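# Spread the towel flat beside the basket, lengthwise forward

## Task

Leave the towel lying flat on the table in a single layer, with its long edges running straight away from the robot toward the far edge of the table. Every part of it must stay at least about one finger's width from the table edge, about two finger widths from the basket rim, and more than a hand's width from the column of either arm. The basket must stay upright with its entire base on the table, no more than about three finger widths from its starting spot, and turned roughly as before. Finally release everything and pull the grippers away. The result must hold on its own, with no help from the robot.

## Robot and tools

Robot: two 6-joint arms, left_arm and right_arm, each with a two-finger parallel gripper. Joint ranges in rad, base to hand: waist -2.618..3.054, shoulder 0..3.142, elbow 0..3.142, wrist pitch -1.571..1.571, wrist yaw -1.571..1.571, wrist roll -2.094..2.094. The elbow never reaches fully straight. Root links sit at about (+0.036, +0.342, 0) for left_arm and (+0.011, -0.345, 0) for right_arm.

Scene frame (used for all reported poses): the origin is on the tabletop midway between the arms. +x points away from the robot over the table, +y points toward left_arm, and +z points up. The names left and right do not match image sides.

Gripper frame: the fingers extend along the gripper's +z and close along its y. The reported end_effector_position is the midpoint between the pads, roughly 1 cm short of the fingertips. At long reach the printed position can be off from the true one.

execute_actions(actions): actions is a list of actions, run one after another. Each action is a table of up to 15 rows. Each row lasts one control step of 1/30 s. If a table has fewer than 15 rows, its last row is repeated to fill the 15 steps. Every row has exactly 14 numbers in [-1, 1], even when one arm is idle. The order is left_arm dx, dy, dz, rx, ry, rz, grip, then right_arm dx, dy, dz, rx, ry, rz, grip. The six motion numbers are an offset, not a pose. They are measured in that gripper's own axes, from its measured pose when the action began. For the first action of a call, that is the pose in the last result. Every row in an action refers back to that same start, not to the preceding row. Scale: 1.0 equals 0.6 m for dx/dy/dz and 180 degrees for rotation. rx, ry and rz form a single rotation vector. grip is absolute, not an offset: +1 is fully open (0.093 m) and -1 is closed. An empty list just returns the current state and images.

Control limits: on each step the commanded pose is clipped to at most 70 mm and 16 degrees from where the gripper actually is. Damped inverse kinematics then drive the joints, and position wins over orientation if both cannot be met. After an action the arm goes no further than its last clipped pose, so a distant target needs further actions. Joint friction can leave the hand up to about 31 mm short, and commands smaller than that may not move it at all. To hold an arm still, send in the reply's first call the offset that returns it to its wanted pose, and zeros afterwards. Always resend its wanted grip value.

move(target, speed, blocking): target is one 14-number row laid out as above. It holds gripper-frame offsets from the pose in this scene's most recent result that showed one, scaled as above, plus absolute grip values. Each gripper travels in a straight line, and both arms finish together. A move lasts 0.5 to 10 s and stops short if it would need longer. speed is the top path speed in m/s, 0.002 to 0.5, default 0.25. Rotation is capped at twice that value in rad/s. Grip values are applied when the move starts. Paths ignore obstacles and the other arm. Hands lag behind, wander, and may overshoot the speed near full extension. Faster contact and targets set deeper past a contact both press harder. With blocking=false the result comes after 0.5 s while motion continues. Then use wait(0) to check on it, or stop. Other moves and execute_actions are refused until a result shows the move has ended. The "move:" line reports how it ended: done, off_target, moving, held (a check blocked that arm's final step) or fault. It also lists limits: paced means the pose sent was clipped, and held means some steps were blocked, after which the arm may jump faster. Per-gripper distance to target is also given. If only one arm is named, the other finished normally.

wait(seconds): 0 to 10 s. Arms hold their last command, and a running move continues. stop(): brakes a running move, which needs stopping distance; the fingers keep moving. zoom_image(camera, region): camera is cam_high, cam_low, cam_left_wrist or cam_right_wrist; region is [x0, y0, x1, y1] in that image's pixels from the top-left, at most 504x504. read_manual(section): returns only licence texts. finished_scene(scene): give the current scene number; it cannot be undone, so call it only when the goal is met and stable.

Results: the state line gives each gripper's position (m) and quat_wxyz in the scene frame. Hand target lines show the pose each controller is currently driving toward. A pose unreachable line means the clearance check changed or blocked that arm's command. grip_measured is the finger motor's position on the grip scale. The pads meet near -0.94, and each mm of object width adds about 0.0208. Each gripper has a fixed bias of up to ±0.02. Once the pads touch something the fingers stop, but the motor reading keeps moving toward the sent value, so it barely shows contact. Sending a value further below the object-width reading squeezes harder, up to about 50-62 N per pad. Thin parts under about 5 mm get less force. Keep sending the closing value to keep holding. Joint positions end with the opening in metres, which is accurate only when nothing blocks the fingers. FAULT lines report arm stops. Images arrive in the order cam_high, cam_low, cam_left_wrist, cam_right_wrist, each 504x504, with calibration given per camera.

Cautions: never knock anything off the table. Do not let the arms strike or push each other. Avoid drops, slips, slams and hard presses, and approach contacts slowly. Held items may get brief tugs, so grip firmly. Holding loads heats motors: a MOTOR HOT warning appears at 75 °C. At 90 °C that arm is stopped for 10 s. At 100 °C it goes limp and falls. Release loads and avoid long holds.

Each tool is called after ">>>" as a command line: name --argument value for each argument, lists and objects as JSON in quotes; but a table of rows of numbers goes row by row, as --pt "numbers of a row", without its own name.

## Session

>>> execute_actions --actions '[]'

Scene clock: 0.00 s.
left_arm: end_effector_position=(+0.5351, +0.4008, +0.3890) grip_measured=+1.000 end_effector_quat_wxyz=(+0.704, +0.106, +0.697, -0.089) | right_arm: end_effector_position=(+0.3997, -0.1243, +0.2903) grip_measured=+1.000 end_effector_quat_wxyz=(+0.233, +0.070, +0.810, +0.534)
Joint positions: left_arm=[0.478 1.596 1.395 0.208 0.577 0.022 0.093] | right_arm=[ 0.22   1.511  1.272 -0.221 -0.765  0.914  0.093]
Joint velocities: left_arm=[0.012 0.012 0.002 0.037 0.022 0.037 0.   ] | right_arm=[-0.007 -0.012  0.007  0.007  0.066 -0.022  0.   ]
Motor temperatures (°C, as the motors report them): left_arm=[26 28 27 29 29 27] | right_arm=[26 25 29 28 26 28]
Hand target (left_arm): +0.535, +0.401, +0.389; +0.704, +0.106, +0.697, -0.089
Hand target (right_arm): +0.400, -0.124, +0.290; +0.233, +0.070, +0.810, +0.534

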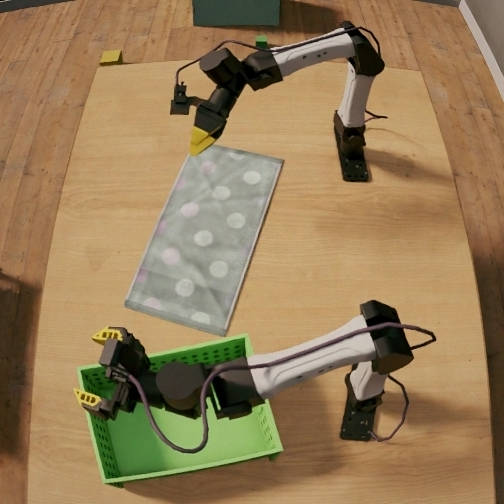

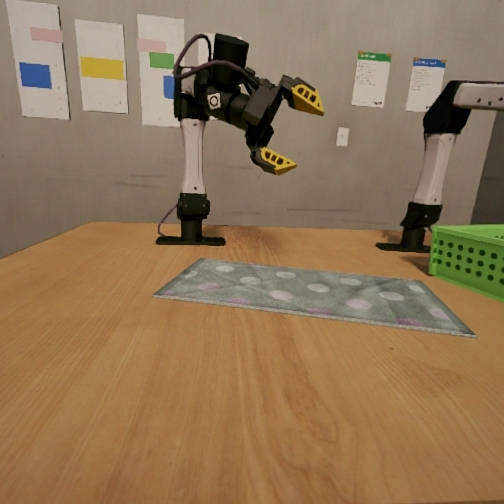

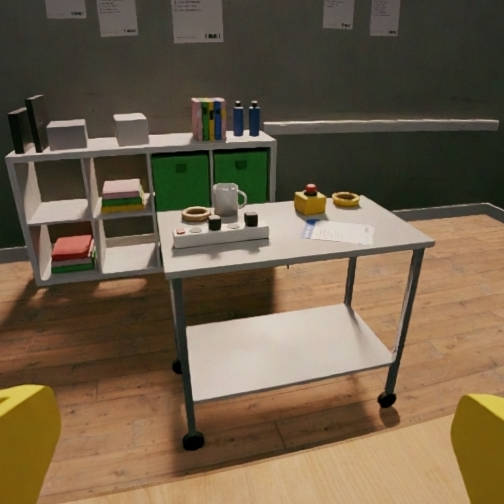

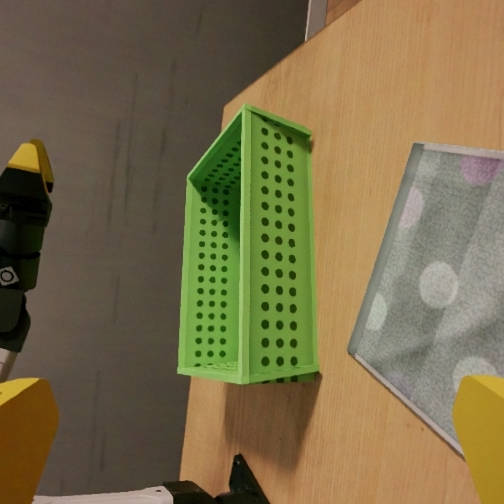

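>>> move --target '[0.387,-0.503,-0.27,0,0.5,0,1,0.363,-0.29,-0.263,0.217,0.368,-0.39,1]'

>>> move --target '[0,0,0,0,0,-0.42,1,0,0,0,0,0,0,1]' --speed 0.4

Scene clock: 57.03 s.
left_arm: end_effector_position=(+0.3024, +0.1586, +0.1448) grip_measured=+1.000 end_effector_quat_wxyz=(+0.002, +0.133, +0.991, +0.001) | right_arm: end_effector_position=(+0.1676, -0.2459, +0.1166) grip_measured=+1.000 end_effector_quat_wxyz=(+0.004, -0.571, +0.821, +0.004)
Joint positions: left_arm=[-0.428  1.765  1.584 -1.386 -0.004 -0.34   0.093] | right_arm=[ 0.523  1.229  0.976 -1.311 -0.009 -0.658  0.093]
Joint velocities: left_arm=[-0.017  0.002  0.012 -0.022 -0.051  0.007  0.   ] | right_arm=[ 0.002  0.012 -0.012 -0.051 -0.022 -0.022  0.   ]
Motor temperatures (°C, as the motors report them): left_arm=[26 34 34 36 29 27] | right_arm=[26 31 35 34 26 28]
Hand target (left_arm): +0.302, +0.154, +0.150; +0.001, +0.130, +0.992, -0.005
Hand target (right_arm): +0.162, -0.249, +0.117; +0.003, -0.578, +0.816, -0.001
Off the commanded pose (left_arm): 0.004 m, 1 deg.
Off the commanded pose (right_arm): 0.009 m, 2 deg.
move: done
camera_calibration (this result's frames):
cam_left_wrist: T_world_to_cam=[[-0.249431, -0.96829, -0.0141059, 0.233429], [-0.886765, 0.222528, 0.405127, 0.209876], [-0.389142, 0.11356, -0.914151, 0.315831], [0, 0, 0, 1]] pos_world=[0.367238, 0.143458, 0.206983]
cam_right_wrist: T_world_to_cam=[[0.936897, -0.349527, -0.00738277, -0.246361], [-0.313996, -0.850567, 0.421833, -0.168476], [-0.153722, -0.392896, -0.906643, 0.11876], [0, 0, 0, 1]] pos_world=[0.19617, -0.18275, 0.176923]

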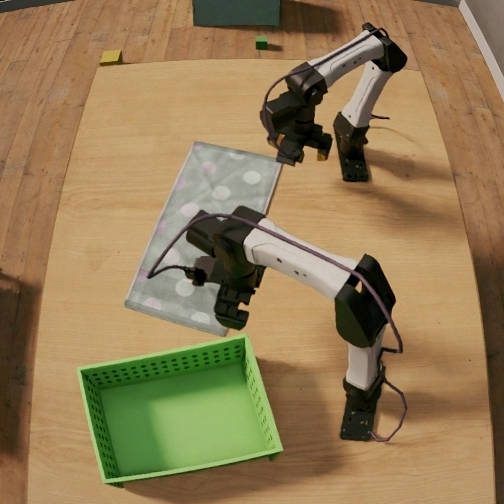

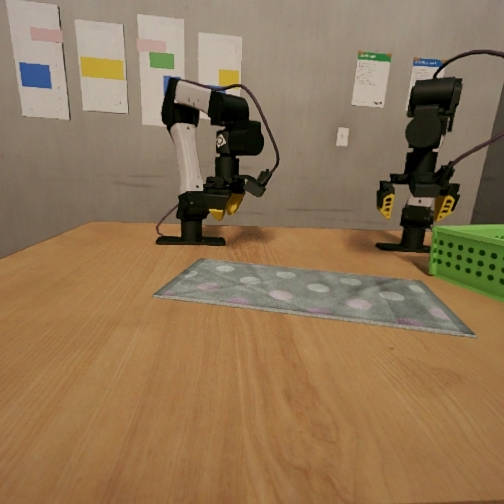

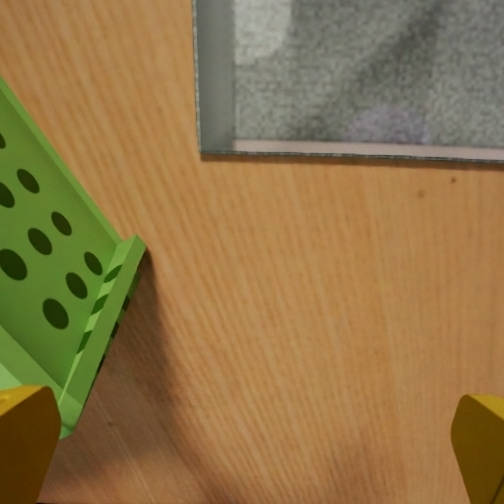

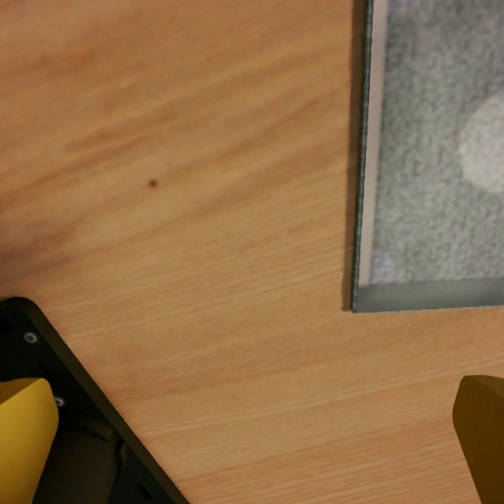

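Scene clock: 59.37 s.
left_arm: end_effector_position=(+0.3024, +0.1586, +0.1448) grip_measured=+1.000 end_effector_quat_wxyz=(+0.002, -0.497, +0.868, -0.000) | right_arm: end_effector_position=(+0.1676, -0.2459, +0.1166) grip_measured=+1.000 end_effector_quat_wxyz=(+0.004, -0.571, +0.821, +0.004)
Joint positions: left_arm=[-0.428  1.765  1.584 -1.386 -0.004 -1.647  0.093] | right_arm=[ 0.523  1.229  0.976 -1.311 -0.009 -0.658  0.093]
Joint velocities: left_arm=[ 0.017  0.002 -0.012  0.007 -0.022 -0.066  0.   ] | right_arm=[-0.022  0.002  0.002  0.007 -0.007 -0.051  0.   ]
Motor temperatures (°C, as the motors report them): left_arm=[26 34 34 35 29 27] | right_arm=[26 31 35 33 26 28]
Hand target (left_arm): +0.302, +0.159, +0.145; +0.002, -0.502, +0.865, -0.000
Hand target (right_arm): +0.168, -0.246, +0.117; +0.004, -0.571, +0.821, +0.004
Off the commanded pose (left_arm): 0.000 m, 1 deg.
Off the commanded pose (right_arm): 0.000 m, 0 deg.
move: done
camera_calibration (this result's frames):
cam_left_wrist: T_world_to_cam=[[0.869774, -0.493381, -0.00833317, -0.181136], [-0.448116, -0.796822, 0.405298, 0.238837], [-0.206606, -0.348783, -0.914147, 0.333943], [0, 0, 0, 1]] pos_world=[0.333569, 0.217415, 0.206963]
cam_right_wrist: T_world_to_cam=[[0.936897, -0.349527, -0.00738277, -0.246361], [-0.313996, -0.850567, 0.421833, -0.168476], [-0.153722, -0.392896, -0.906643, 0.11876], [0, 0, 0, 1]] pos_world=[0.19617, -0.18275, 0.176923]

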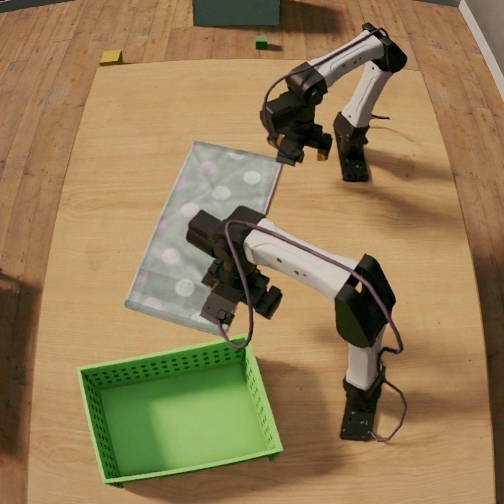

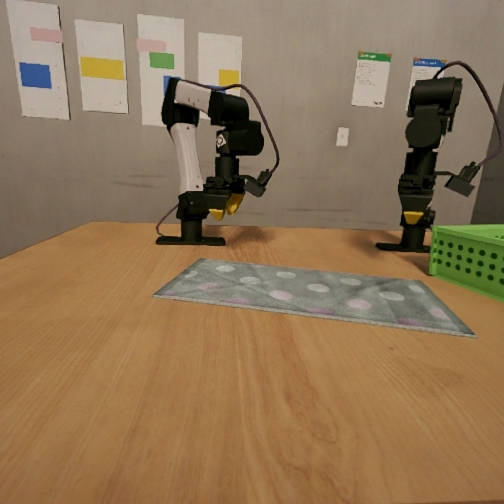

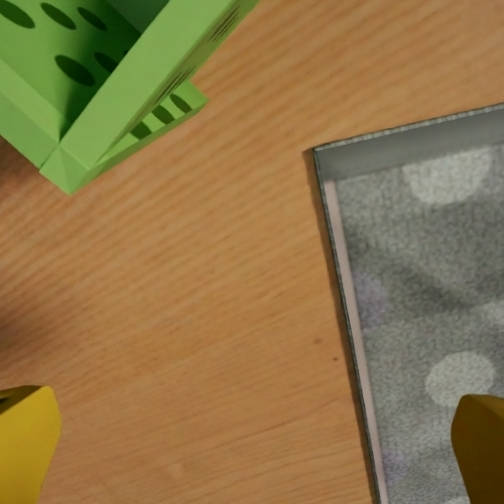

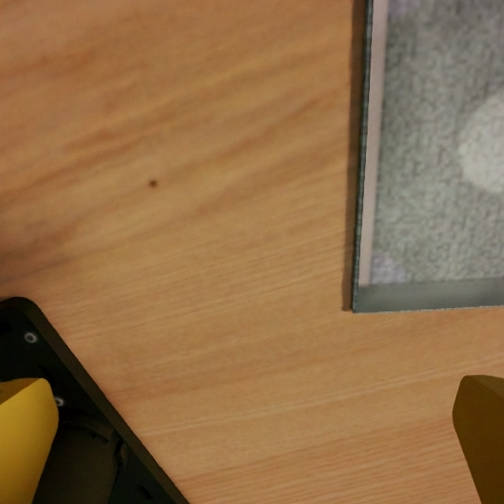

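>>> move --target '[-0.007,-0.077,0.16,0,0,0,0.3,0.025,-0.11,0.115,0,0,0,0.3]'

>>> move --target '[0,0,0.075,0,0,0,0.3,0,0,0.075,0,0,0,0.3]' --speed 0.05

>>> move --target '[0,0,0,0,0,0,-1,0,0,0,0,0,0,-1]'

>>> move --target '[0,0,-0.15,0,0,0,-1,0,0,-0.15,0,0,0,-1]' --speed 0.1

Scene clock: 76.53 s.
left_arm: end_effector_position=(+0.3417, +0.1394, +0.0505) grip_measured=+0.302 end_effector_quat_wxyz=(-0.000, -0.498, +0.867, +0.004) | right_arm: end_effector_position=(+0.2256, -0.2801, +0.0550) grip_measured=+0.302 end_effector_quat_wxyz=(+0.009, -0.572, +0.820, -0.000)
Joint positions: left_arm=[-0.41   1.978  1.485 -1.086 -0.004 -1.631  0.06 ] | right_arm=[ 0.257  1.418  0.867 -1.002 -0.005 -0.928  0.06 ]
Joint velocities: left_arm=[-0.007 -0.012 -0.002  0.081  0.022 -0.007  0.001] | right_arm=[-0.012 -0.002 -0.007 -0.022 -0.037 -0.037 -0.   ]
Motor temperatures (°C, as the motors report them): left_arm=[26 35 34 33 29 27] | right_arm=[26 29 35 31 26 28]
Hand target (left_arm): +0.345, +0.141, +0.048; +0.003, -0.497, +0.868, -0.000
Hand target (right_arm): +0.226, -0.282, +0.048; +0.005, -0.571, +0.821, +0.002
Off the commanded pose (left_arm): 0.003 m, 1 deg.
Off the commanded pose (right_arm): 0.008 m, 1 deg.
move: done
camera_calibration (this result's frames):
cam_left_wrist: T_world_to_cam=[[0.870779, -0.491307, -0.0190433, -0.225679], [-0.442681, -0.800274, 0.404468, 0.278125], [-0.213958, -0.343772, -0.914354, 0.250999], [0, 0, 0, 1]] pos_world=[0.373341, 0.197985, 0.112712]
cam_right_wrist: T_world_to_cam=[[0.937813, -0.347084, 0.00620993, -0.31341], [-0.317703, -0.850943, 0.418283, -0.152454], [-0.139895, -0.394245, -0.908295, 0.0549227], [0, 0, 0, 1]] pos_world=[0.253168, -0.216857, 0.115601]

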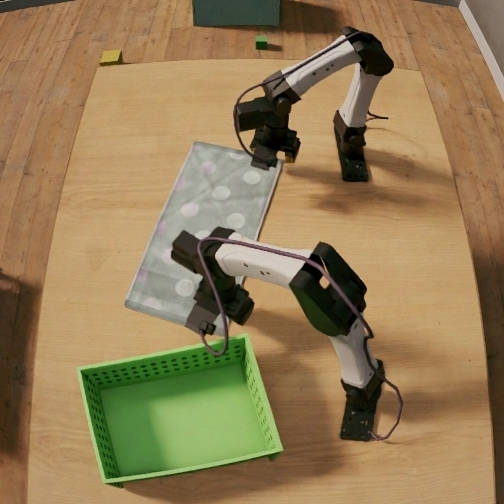

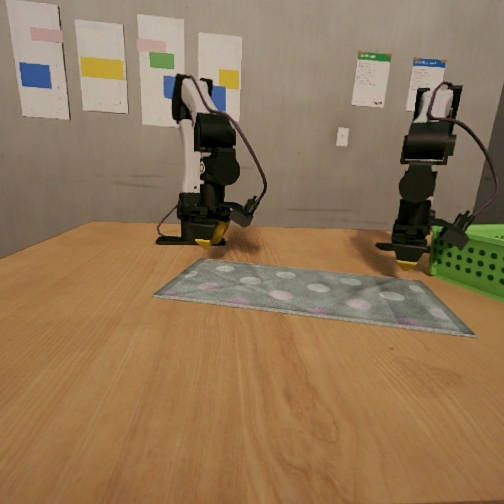

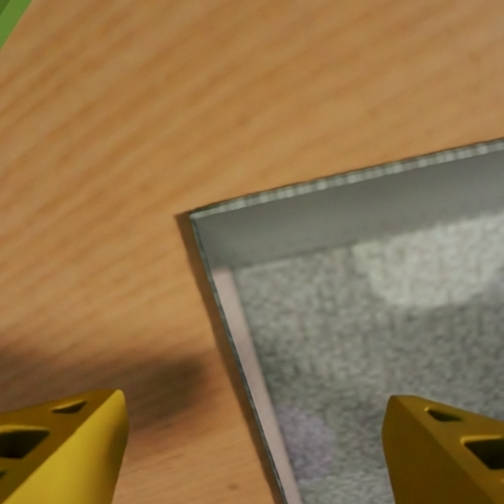

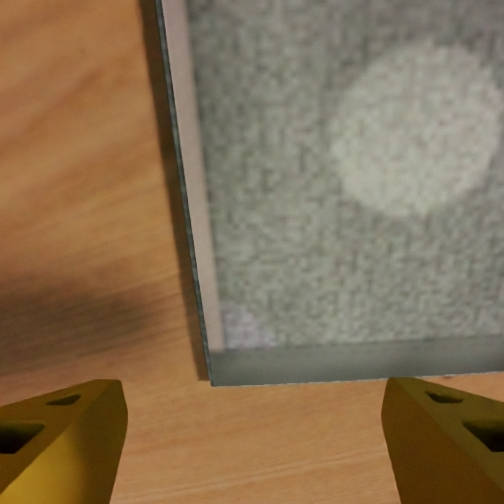

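Scene clock: 77.73 s.
left_arm: end_effector_position=(+0.3406, +0.1402, +0.0200) grip_measured=+0.302 end_effector_quat_wxyz=(-0.000, -0.498, +0.867, +0.005) | right_arm: end_effector_position=(+0.2244, -0.2805, +0.0174) grip_measured=+0.302 end_effector_quat_wxyz=(+0.008, -0.572, +0.820, +0.000)
Joint positions: left_arm=[-0.41   2.009  1.404 -0.974 -0.004 -1.631  0.06 ] | right_arm=[ 0.257  1.479  0.758 -0.835 -0.005 -0.928  0.06 ]
Joint velocities: left_arm=[-0.012 -0.012  0.012 -0.081  0.022 -0.095 -0.   ] | right_arm=[-0.002 -0.012  0.012  0.11  -0.007 -0.007 -0.001]
Motor temperatures (°C, as the motors report them): left_arm=[26 35 34 33 29 27] | right_arm=[26 29 35 31 26 28]
Hand target (left_arm): +0.341, +0.141, +0.006; -0.000, -0.498, +0.867, +0.005
Hand target (right_arm): +0.226, -0.280, +0.010; +0.009, -0.572, +0.820, -0.000
Off the commanded pose (left_arm): 0.015 m, 0 deg.
Off the commanded pose (right_arm): 0.008 m, 0 deg.
move: off_target (left_arm)
camera_calibration (this result's frames):
cam_left_wrist: T_world_to_cam=[[0.87076, -0.491294, -0.0201843, -0.224832], [-0.442296, -0.800531, 0.404381, 0.290476], [-0.214828, -0.343191, -0.914368, 0.223341], [0, 0, 0, 1]] pos_world=[0.372231, 0.198725, 0.082215]
cam_right_wrist: T_world_to_cam=[[0.937829, -0.34708, 0.00346422, -0.31212], [-0.316324, -0.850532, 0.42016, -0.13765], [-0.142883, -0.395134, -0.907443, 0.0208747], [0, 0, 0, 1]] pos_world=[0.252156, -0.217158, 0.0778589]

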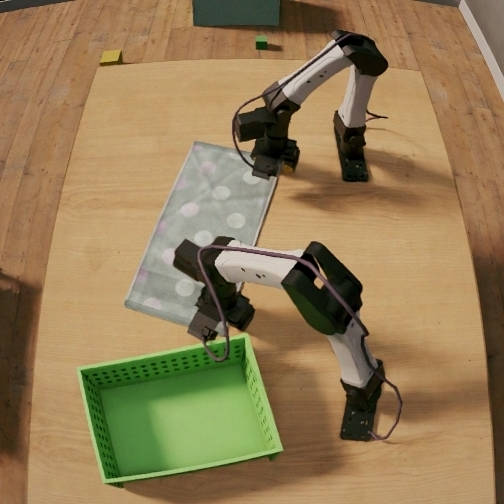

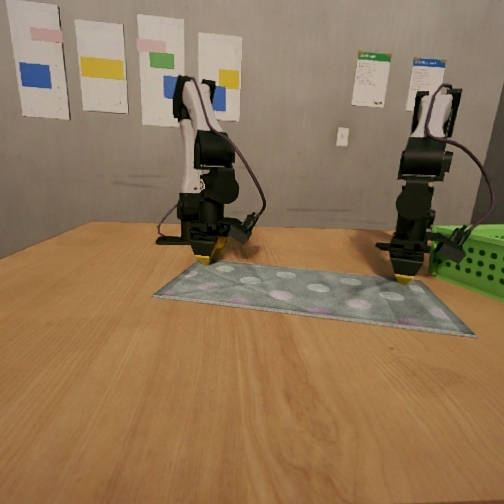

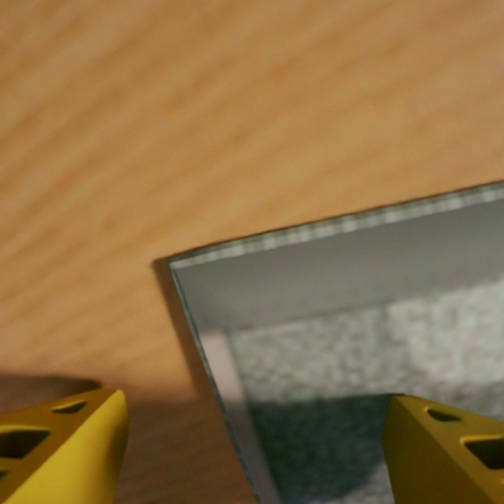

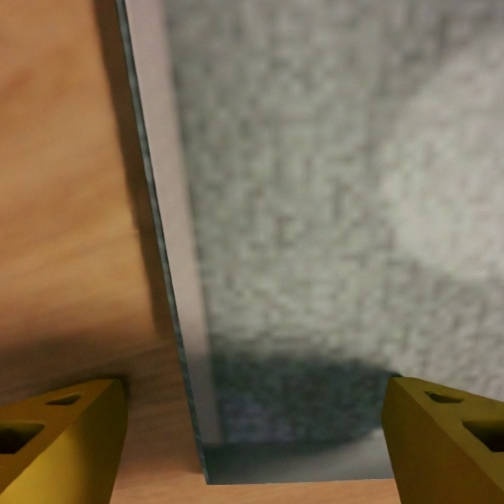

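Scene clock: 78.23 s.
left_arm: end_effector_position=(+0.3422, +0.1391, +0.0200) grip_measured=-0.991 end_effector_quat_wxyz=(+0.002, -0.498, +0.867, +0.001) | right_arm: end_effector_position=(+0.2245, -0.2805, +0.0174) grip_measured=-0.985 end_effector_quat_wxyz=(+0.008, -0.572, +0.820, -0.000)
Joint positions: left_arm=[-0.41   2.009  1.404 -0.966 -0.004 -1.631  0.   ] | right_arm=[ 0.257  1.479  0.758 -0.835 -0.005 -0.928  0.   ]
Joint velocities: left_arm=[-0.012 -0.017 -0.007 -0.007  0.037 -0.007  0.   ] | right_arm=[-0.007 -0.012  0.002 -0.022 -0.022  0.066  0.   ]
Motor temperatures (°C, as the motors report them): left_arm=[26 35 34 33 29 27] | right_arm=[26 29 35 31 26 28]
Hand target (left_arm): +0.341, +0.140, +0.020; -0.000, -0.498, +0.867, +0.005
Hand target (right_arm): +0.224, -0.280, +0.017; +0.008, -0.572, +0.820, +0.000
Off the commanded pose (left_arm): 0.002 m, 0 deg.
Off the commanded pose (right_arm): 0.000 m, 0 deg.
move: done
camera_calibration (this result's frames):
cam_left_wrist: T_world_to_cam=[[0.870868, -0.491366, -0.0121966, -0.226955], [-0.444993, -0.798732, 0.404979, 0.290993], [-0.208735, -0.347256, -0.914245, 0.221787], [0, 0, 0, 1]] pos_world=[0.373432, 0.197924, 0.0821539]
cam_right_wrist: T_world_to_cam=[[0.937826, -0.347084, 0.00399829, -0.312242], [-0.316528, -0.850422, 0.420228, -0.137571], [-0.142454, -0.395366, -0.90741, 0.0207151], [0, 0, 0, 1]] pos_world=[0.252235, -0.217178, 0.0778569]

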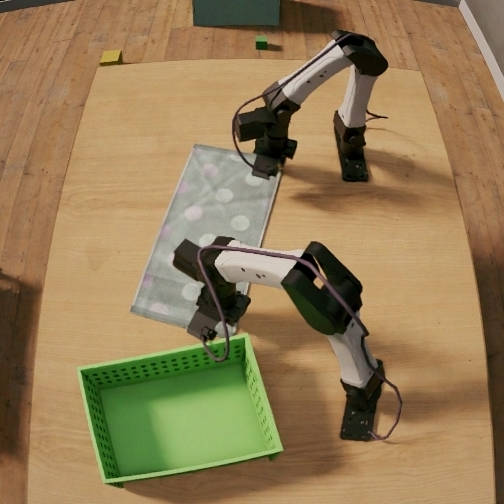

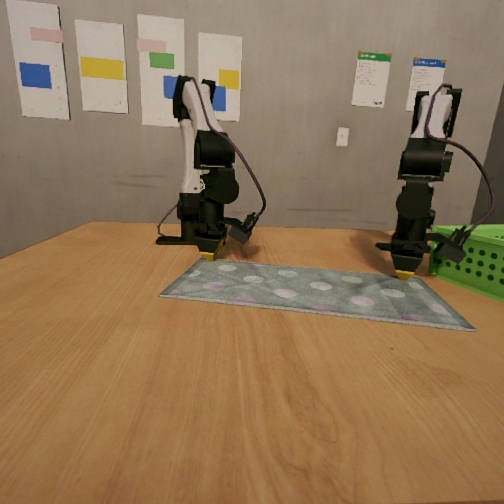

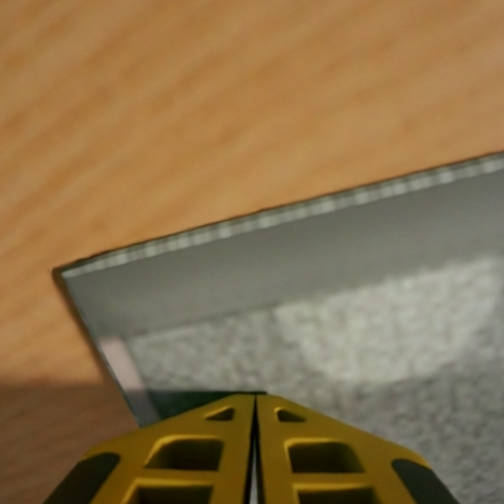

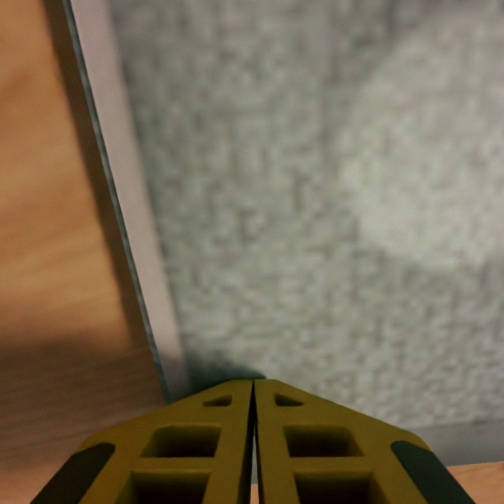

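Scene clock: 79.73 s.
left_arm: end_effector_position=(+0.3421, +0.1392, +0.0984) grip_measured=-0.991 end_effector_quat_wxyz=(-0.003, -0.498, +0.867, +0.010) | right_arm: end_effector_position=(+0.2219, -0.2813, +0.0977) grip_measured=-0.985 end_effector_quat_wxyz=(-0.003, -0.572, +0.820, +0.004)
Joint positions: left_arm=[-0.41   1.961  1.654 -1.284 -0.004 -1.631  0.   ] | right_arm=[ 0.257  1.39   1.018 -1.208 -0.005 -0.928  0.   ]
Joint velocities: left_arm=[-0.022 -0.002 -0.007 -0.007  0.081 -0.022  0.   ] | right_arm=[ 0.002 -0.007 -0.002  0.022 -0.007 -0.037  0.   ]
Motor temperatures (°C, as the motors report them): left_arm=[26 35 34 33 29 27] | right_arm=[26 30 35 31 26 28]
Hand target (left_arm): +0.342, +0.137, +0.110; +0.001, -0.498, +0.867, +0.001
Hand target (right_arm): +0.223, -0.280, +0.107; +0.008, -0.572, +0.820, +0.000
Off the commanded pose (left_arm): 0.012 m, 1 deg.
Off the commanded pose (right_arm): 0.010 m, 1 deg.
move: off_target (left_arm)
camera_calibration (this result's frames):
cam_left_wrist: T_world_to_cam=[[0.870523, -0.491136, -0.0312127, -0.223902], [-0.438579, -0.803011, 0.403512, 0.257768], [-0.223244, -0.337578, -0.914442, 0.297169], [0, 0, 0, 1]] pos_world=[0.374305, 0.197342, 0.160743]
cam_right_wrist: T_world_to_cam=[[0.937702, -0.347121, -0.014916, -0.308569], [-0.306857, -0.847542, 0.433026, -0.17536], [-0.162954, -0.401472, -0.901258, 0.095155], [0, 0, 0, 1]] pos_world=[0.251041, -0.217533, 0.157092]

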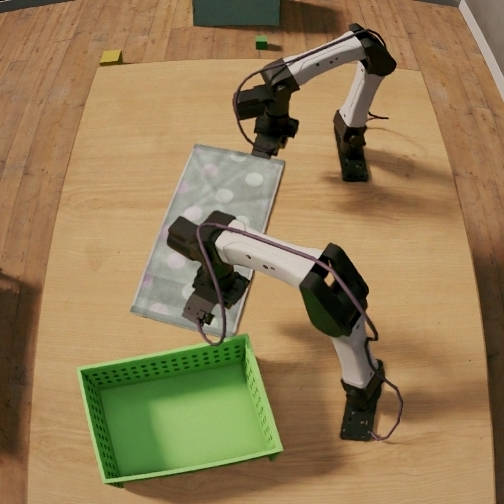

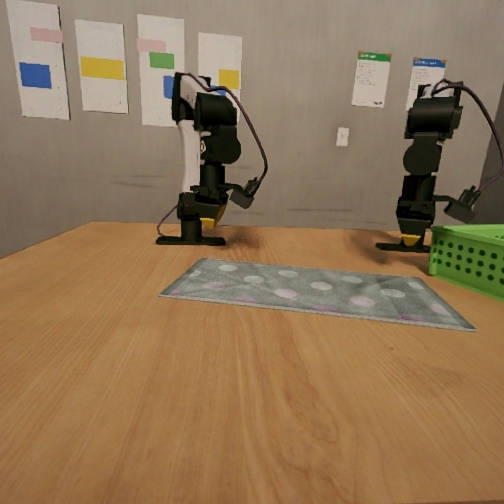

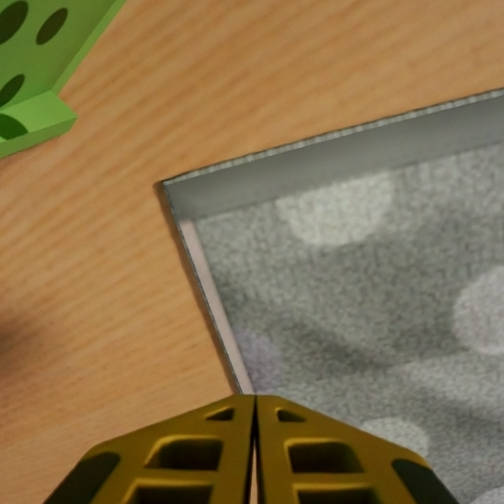

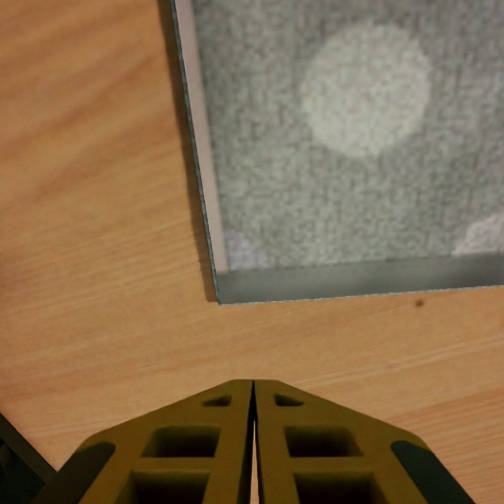

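>>> move --target '[0.182,-0.082,0.08,0,0,0.331,-1,-0.095,-0.157,0.08,0,0,0.387,-1]'

>>> move --target '[0,0,0.075,0,0,0,-1,0,0,0.075,0,0,0,-1]' --speed 0.05

>>> move --target '[-0.07,0.033,0.02,0,0,0,-1,0.055,0.052,0.02,0,0,0,-1]' --speed 0.06

>>> move --target '[-0.07,0.018,0.02,0,0,0,-1,0.043,0.067,0.02,0,0,0,-1]' --speed 0.06

Scene clock: 101.50 s.
left_arm: end_effector_position=(+0.3238, +0.0308, +0.0448) grip_measured=-0.991 end_effector_quat_wxyz=(-0.016, -0.010, +1.000, +0.019) | right_arm: end_effector_position=(+0.3179, -0.2588, +0.0481) grip_measured=-0.985 end_effector_quat_wxyz=(-0.017, -0.012, +1.000, -0.002)
Joint positions: left_arm=[-0.648  2.25   1.883 -1.253 -0.002 -0.845  0.   ] | right_arm=[ 0.238  1.828  1.271 -1.047 -0.005  0.247  0.   ]
Joint velocities: left_arm=[-0.007 -0.012 -0.012  0.007 -0.007  0.022  0.   ] | right_arm=[-0.017  0.012  0.007  0.007 -0.066  0.081  0.   ]
Motor temperatures (°C, as the motors report them): left_arm=[26 39 35 32 29 27] | right_arm=[26 30 36 30 26 28]
Hand target (left_arm): +0.327, +0.022, +0.047; -0.010, -0.001, +1.000, +0.006
Hand target (right_arm): +0.329, -0.259, +0.048; -0.005, -0.001, +1.000, +0.001
Off the commanded pose (left_arm): 0.012 m, 2 deg.
Off the commanded pose (right_arm): 0.012 m, 2 deg.
move: off_target (left_arm, right_arm)
camera_calibration (this result's frames):
cam_left_wrist: T_world_to_cam=[[0.0325054, -0.998209, -0.0502176, 0.0248842], [-0.898438, -0.0511959, 0.436105, 0.308656], [-0.437895, 0.0309417, -0.898494, 0.264872], [0, 0, 0, 1]] pos_world=[0.392485, 0.032446, 0.104629]
cam_right_wrist: T_world_to_cam=[[0.0232305, -0.999729, -0.001516, -0.270331], [-0.886994, -0.0213104, 0.461288, 0.291529], [-0.461195, -0.00937124, -0.887249, 0.270726], [0, 0, 0, 1]] pos_world=[0.389722, -0.261508, 0.105313]

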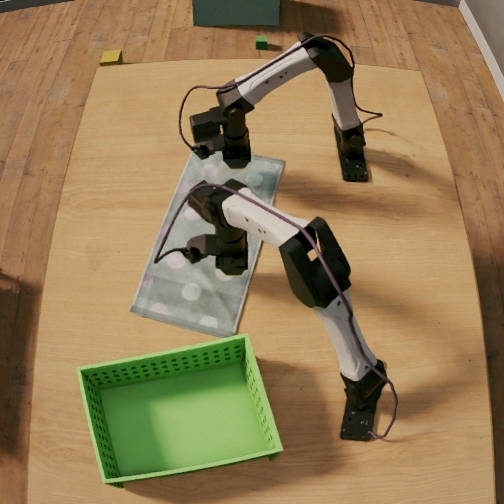

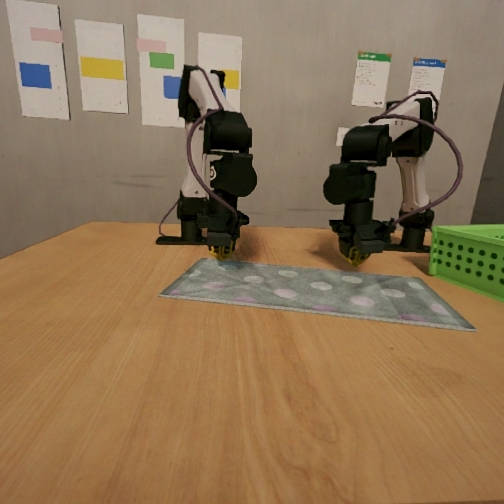

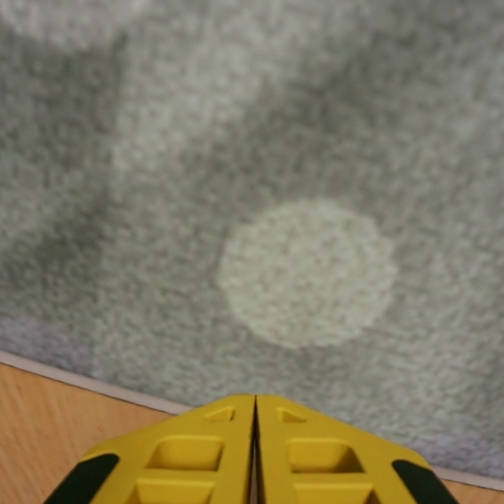

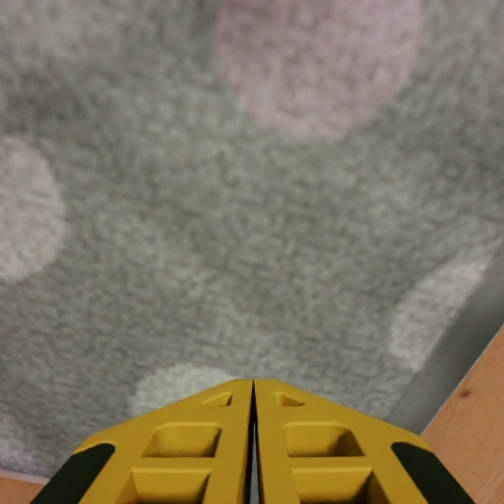

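Scene clock: 102.63 s.
left_arm: end_effector_position=(+0.3213, +0.0335, +0.0189) grip_measured=-0.991 end_effector_quat_wxyz=(-0.016, -0.010, +1.000, +0.019) | right_arm: end_effector_position=(+0.3143, -0.2598, +0.0174) grip_measured=-0.985 end_effector_quat_wxyz=(-0.019, -0.012, +1.000, -0.003)
Joint positions: left_arm=[-0.648  2.254  1.785 -1.151 -0.002 -0.845  0.   ] | right_arm=[ 0.238  1.862  1.185 -0.932 -0.005  0.247  0.   ]
Joint velocities: left_arm=[-0.022 -0.007  0.022  0.051  0.022  0.037  0.   ] | right_arm=[-0.022  0.007  0.007 -0.022 -0.022 -0.022  0.   ]
Motor temperatures (°C, as the motors report them): left_arm=[26 39 35 32 29 27] | right_arm=[26 30 36 30 26 28]
Hand target (left_arm): +0.322, +0.034, +0.000; -0.016, -0.010, +1.000, +0.020
Hand target (right_arm): +0.316, -0.260, +0.004; -0.017, -0.012, +1.000, -0.002
Off the commanded pose (left_arm): 0.019 m, 0 deg.
Off the commanded pose (right_arm): 0.014 m, 0 deg.
move: off_target (left_arm, right_arm)
camera_calibration (this result's frames):
cam_left_wrist: T_world_to_cam=[[0.0325183, -0.998223, -0.0499292, 0.0264132], [-0.898551, -0.0510736, 0.435887, 0.317823], [-0.437662, 0.0306896, -0.898615, 0.240383], [0, 0, 0, 1]] pos_world=[0.389928, 0.0352213, 0.0787962]
cam_right_wrist: T_world_to_cam=[[0.0228449, -0.999739, -0.00019084, -0.271201], [-0.884618, -0.0203032, 0.465874, 0.301888], [-0.465757, -0.010474, -0.884851, 0.242947], [0, 0, 0, 1]] pos_world=[0.386405, -0.262456, 0.0742786]

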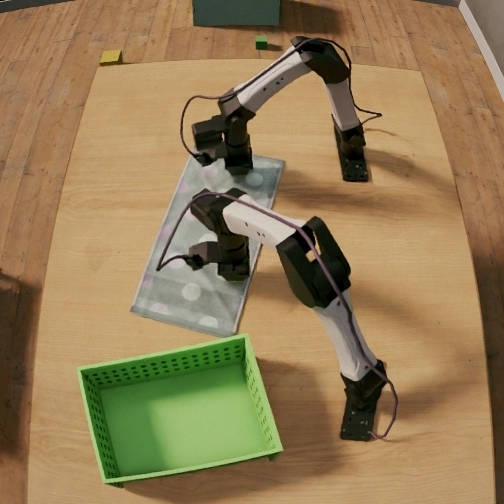

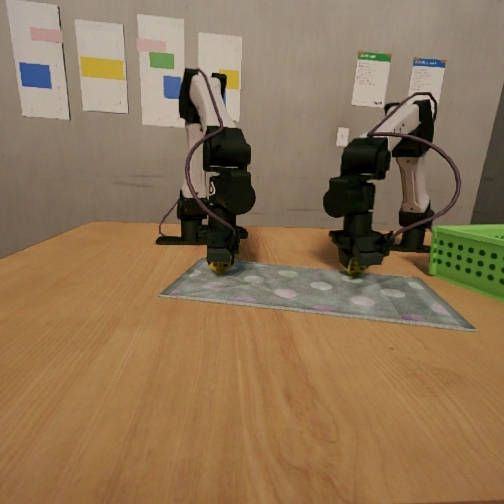

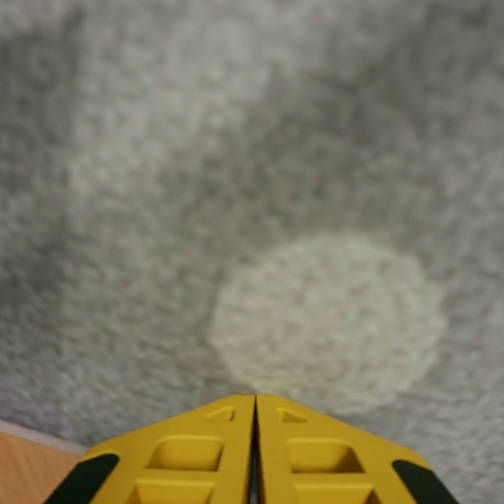

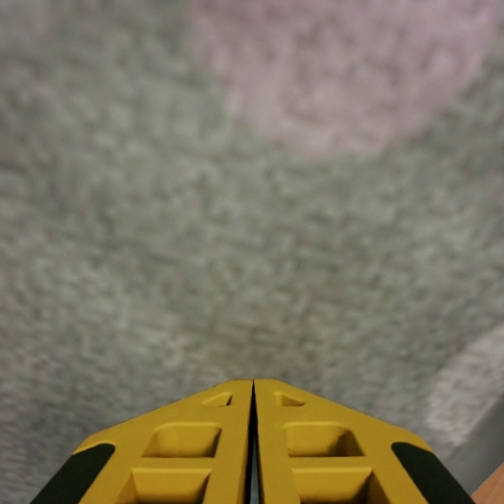

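Scene clock: 103.77 s.
left_arm: end_effector_position=(+0.3487, +0.0478, +0.0201) grip_measured=-0.991 end_effector_quat_wxyz=(-0.026, -0.006, +1.000, +0.003) | right_arm: end_effector_position=(+0.2990, -0.2413, +0.0167) grip_measured=-0.985 end_effector_quat_wxyz=(+0.008, -0.005, +1.000, -0.023)
Joint positions: left_arm=[-0.566  2.283  1.84  -1.169  0.03  -0.755  0.   ] | right_arm=[ 0.339  1.802  1.103 -0.874  0.048  0.363  0.   ]
Joint velocities: left_arm=[ 0.012  0.002 -0.002  0.051 -0.037  0.051  0.   ] | right_arm=[-0.012 -0.022 -0.002 -0.022  0.022  0.051  0.   ]
Motor temperatures (°C, as the motors report them): left_arm=[26 39 35 32 29 27] | right_arm=[26 31 36 30 26 28]
Hand target (left_arm): +0.362, +0.055, +0.007; -0.014, -0.009, +1.000, +0.019
Hand target (right_arm): +0.280, -0.231, +0.007; -0.021, -0.011, +1.000, -0.003
Off the commanded pose (left_arm): 0.021 m, 2 deg.
Off the commanded pose (right_arm): 0.025 m, 4 deg.
move: off_target (left_arm, right_arm)
camera_calibration (this result's frames):
cam_left_wrist: T_world_to_cam=[[0.0246292, -0.999517, -0.0189615, 0.0419762], [-0.890155, -0.0305591, 0.454633, 0.338398], [-0.454993, 0.00568147, -0.890477, 0.260054], [0, 0, 0, 1]] pos_world=[0.418516, 0.0508195, 0.0785207]
cam_right_wrist: T_world_to_cam=[[0.0079259, -0.999135, 0.0408341, -0.248452], [-0.908623, 0.00985519, 0.417502, 0.304356], [-0.417543, -0.0404119, -0.907758, 0.214151], [0, 0, 0, 1]] pos_world=[0.367931, -0.242582, 0.0774731]

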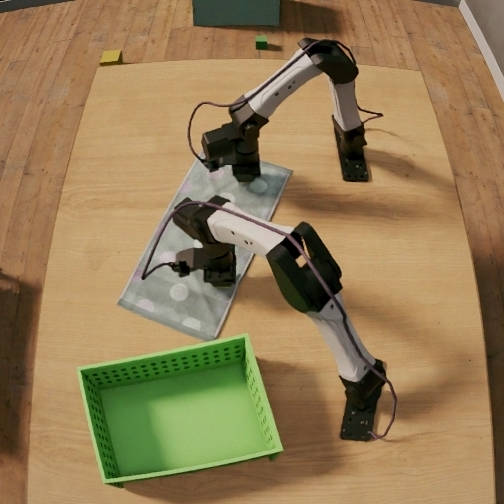

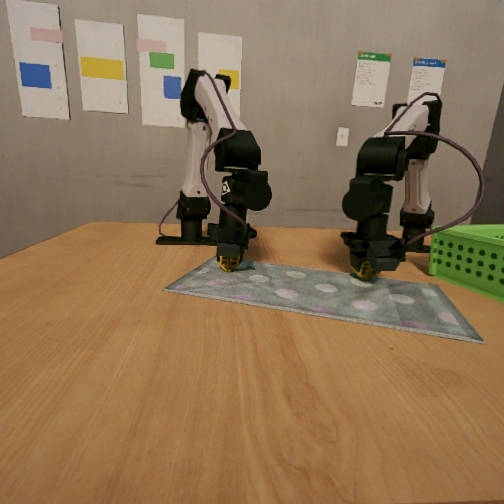

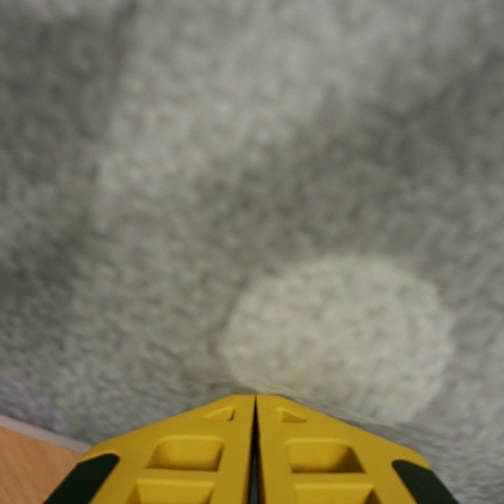

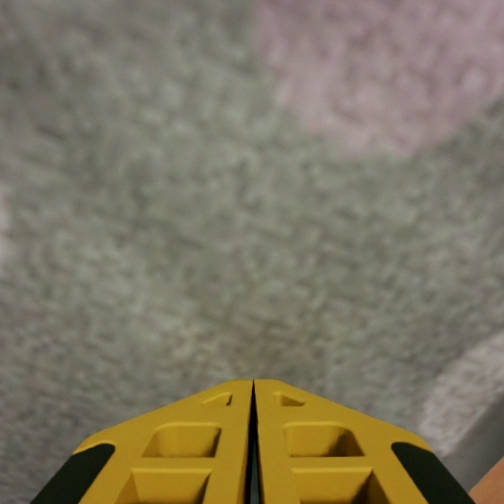

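Scene clock: 104.97 s.
left_arm: end_effector_position=(+0.3730, +0.0548, +0.0204) grip_measured=-0.991 end_effector_quat_wxyz=(-0.041, -0.002, +0.999, -0.006) | right_arm: end_effector_position=(+0.2913, -0.2240, +0.0160) grip_measured=-0.985 end_effector_quat_wxyz=(+0.035, +0.005, +0.997, -0.069)
Joint positions: left_arm=[-0.505  2.358  1.967 -1.236  0.061 -0.686  0.   ] | right_arm=[ 0.459  1.802  1.092 -0.866  0.154  0.503  0.   ]
Joint velocities: left_arm=[ 0.002 -0.022  0.012  0.007 -0.022 -0.037  0.   ] | right_arm=[-0.002 -0.007 -0.017 -0.081  0.007 -0.022  0.   ]
Motor temperatures (°C, as the motors report them): left_arm=[26 39 35 32 29 27] | right_arm=[26 31 36 30 26 28]
Hand target (left_arm): +0.389, +0.060, +0.007; -0.025, -0.006, +1.000, +0.004
Hand target (right_arm): +0.272, -0.204, +0.004; +0.005, -0.004, +1.000, -0.026
Off the commanded pose (left_arm): 0.023 m, 2 deg.
Off the commanded pose (right_arm): 0.032 m, 6 deg.
move: off_target (left_arm, right_arm)
camera_calibration (this result's frames):
cam_left_wrist: T_world_to_cam=[[0.0176129, -0.999845, -0.000637717, 0.0506216], [-0.875812, -0.0157357, 0.482395, 0.353389], [-0.48233, -0.00793788, -0.875953, 0.281973], [0, 0, 0, 1]] pos_world=[0.444615, 0.0584128, 0.0765539]
cam_right_wrist: T_world_to_cam=[[-0.0160973, -0.991198, 0.131409, -0.223698], [-0.929453, 0.0632825, 0.363473, 0.316353], [-0.36859, -0.116288, -0.92229, 0.17997], [0, 0, 0, 1]] pos_world=[0.356769, -0.22082, 0.0803949]

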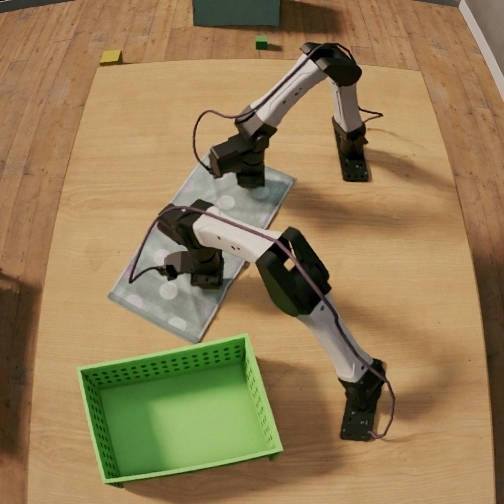

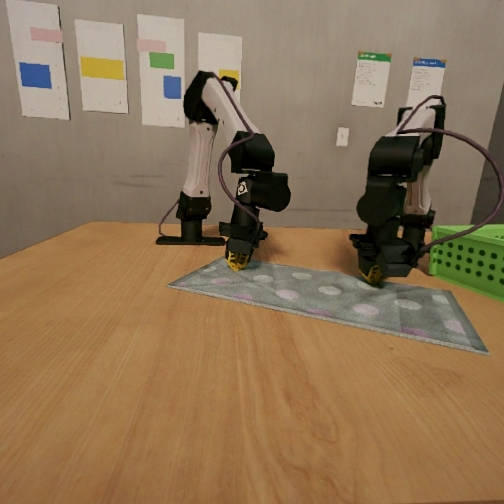

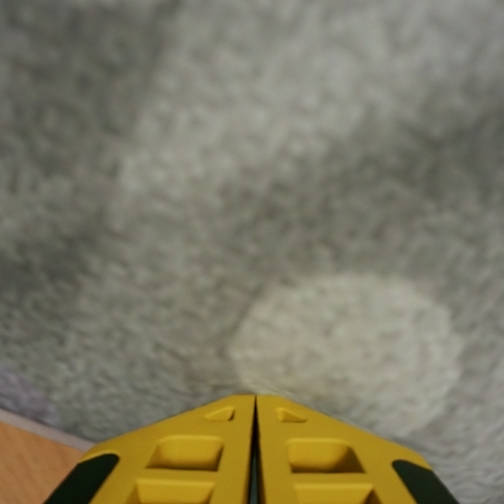

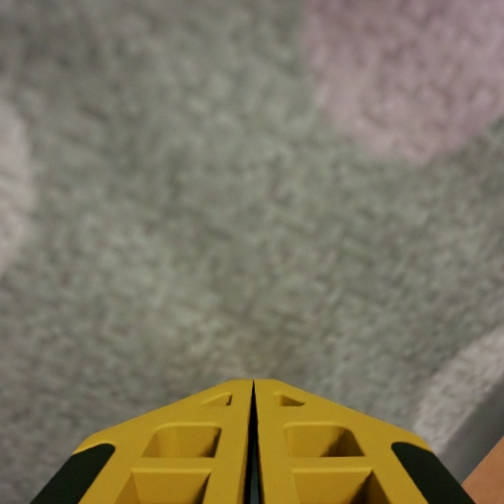

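>>> move --target '[-0.165,-0.035,0.012,0,0,0.2,-1,0.09,0.115,0.008,0,0,0.2,-1]' --speed 0.06

Scene clock: 115.57 s.
left_arm: end_effector_position=(+0.4578, +0.0295, +0.0229) grip_measured=-0.991 end_effector_quat_wxyz=(+0.011, +0.307, +0.951, -0.043) | right_arm: end_effector_position=(+0.2563, -0.1632, +0.0171) grip_measured=-0.985 end_effector_quat_wxyz=(+0.090, +0.320, +0.942, -0.052)
Joint positions: left_arm=[-0.436  2.823  2.856 -1.558  0.076  0.009  0.   ] | right_arm=[ 0.718  1.802  1.09  -0.866  0.207  1.406  0.   ]
Joint velocities: left_arm=[ 0.012 -0.012 -0.012  0.051 -0.037 -0.051  0.   ] | right_arm=[-0.022  0.002  0.017 -0.037 -0.022  0.022  0.   ]
Motor temperatures (°C, as the motors report them): left_arm=[26 40 36 32 29 27] | right_arm=[27 31 35 30 26 28]
Hand target (left_arm): +0.470, +0.036, +0.005; +0.016, +0.306, +0.951, -0.035
Hand target (right_arm): +0.237, -0.158, -0.001; +0.052, +0.314, +0.946, -0.056
Off the commanded pose (left_arm): 0.023 m, 6 deg.
Off the commanded pose (right_arm): 0.027 m, 4 deg.
elbow stopped short (left arm): the move would have taken joint 3 (elbow) straighter than the controller allows; a more bent joint 3 avoids this.
move: off_target (left_arm, right_arm)
camera_calibration (this result's frames):
cam_left_wrist: T_world_to_cam=[[-0.573202, -0.816864, 0.064593, 0.287487], [-0.748292, 0.553944, 0.364973, 0.353532], [-0.333914, 0.160869, -0.928775, 0.253144], [0, 0, 0, 1]] pos_world=[0.513861, -0.00172198, 0.0875141]
cam_right_wrist: T_world_to_cam=[[-0.611458, -0.790478, 0.0355576, 0.0227936], [-0.762527, 0.600649, 0.240362, 0.326642], [-0.211359, 0.119858, -0.970032, 0.174222], [0, 0, 0, 1]] pos_world=[0.299834, -0.199061, 0.0896776]

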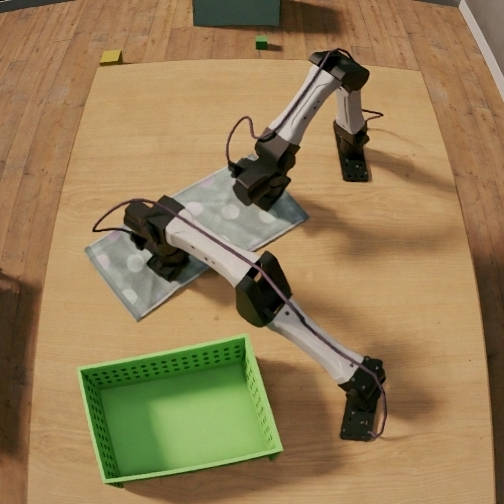

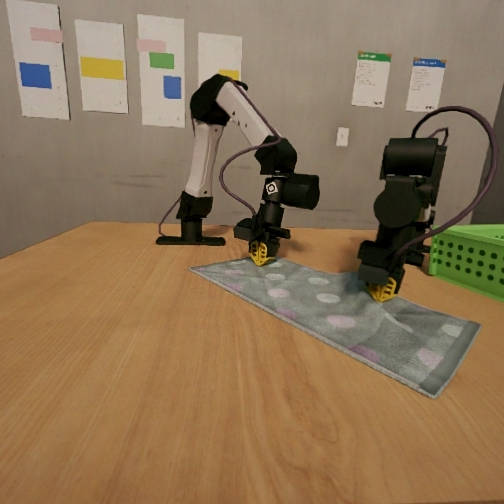

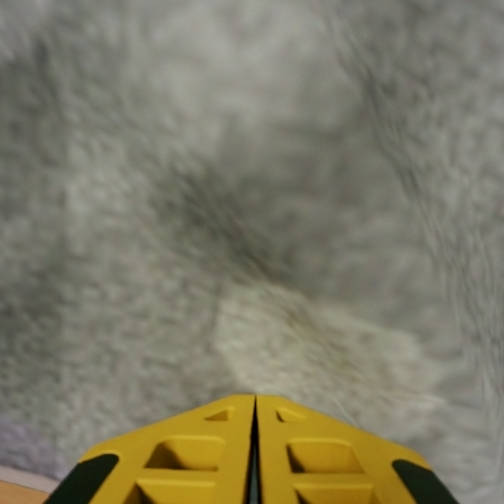

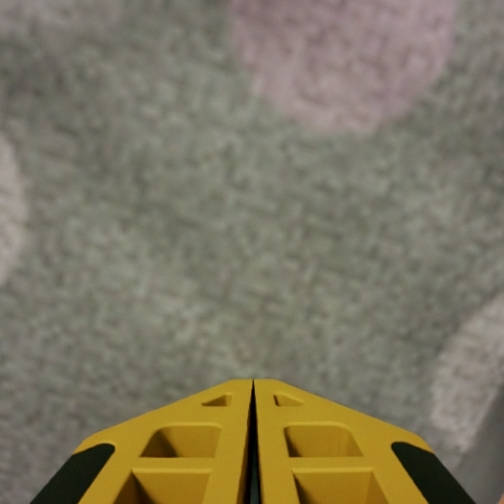

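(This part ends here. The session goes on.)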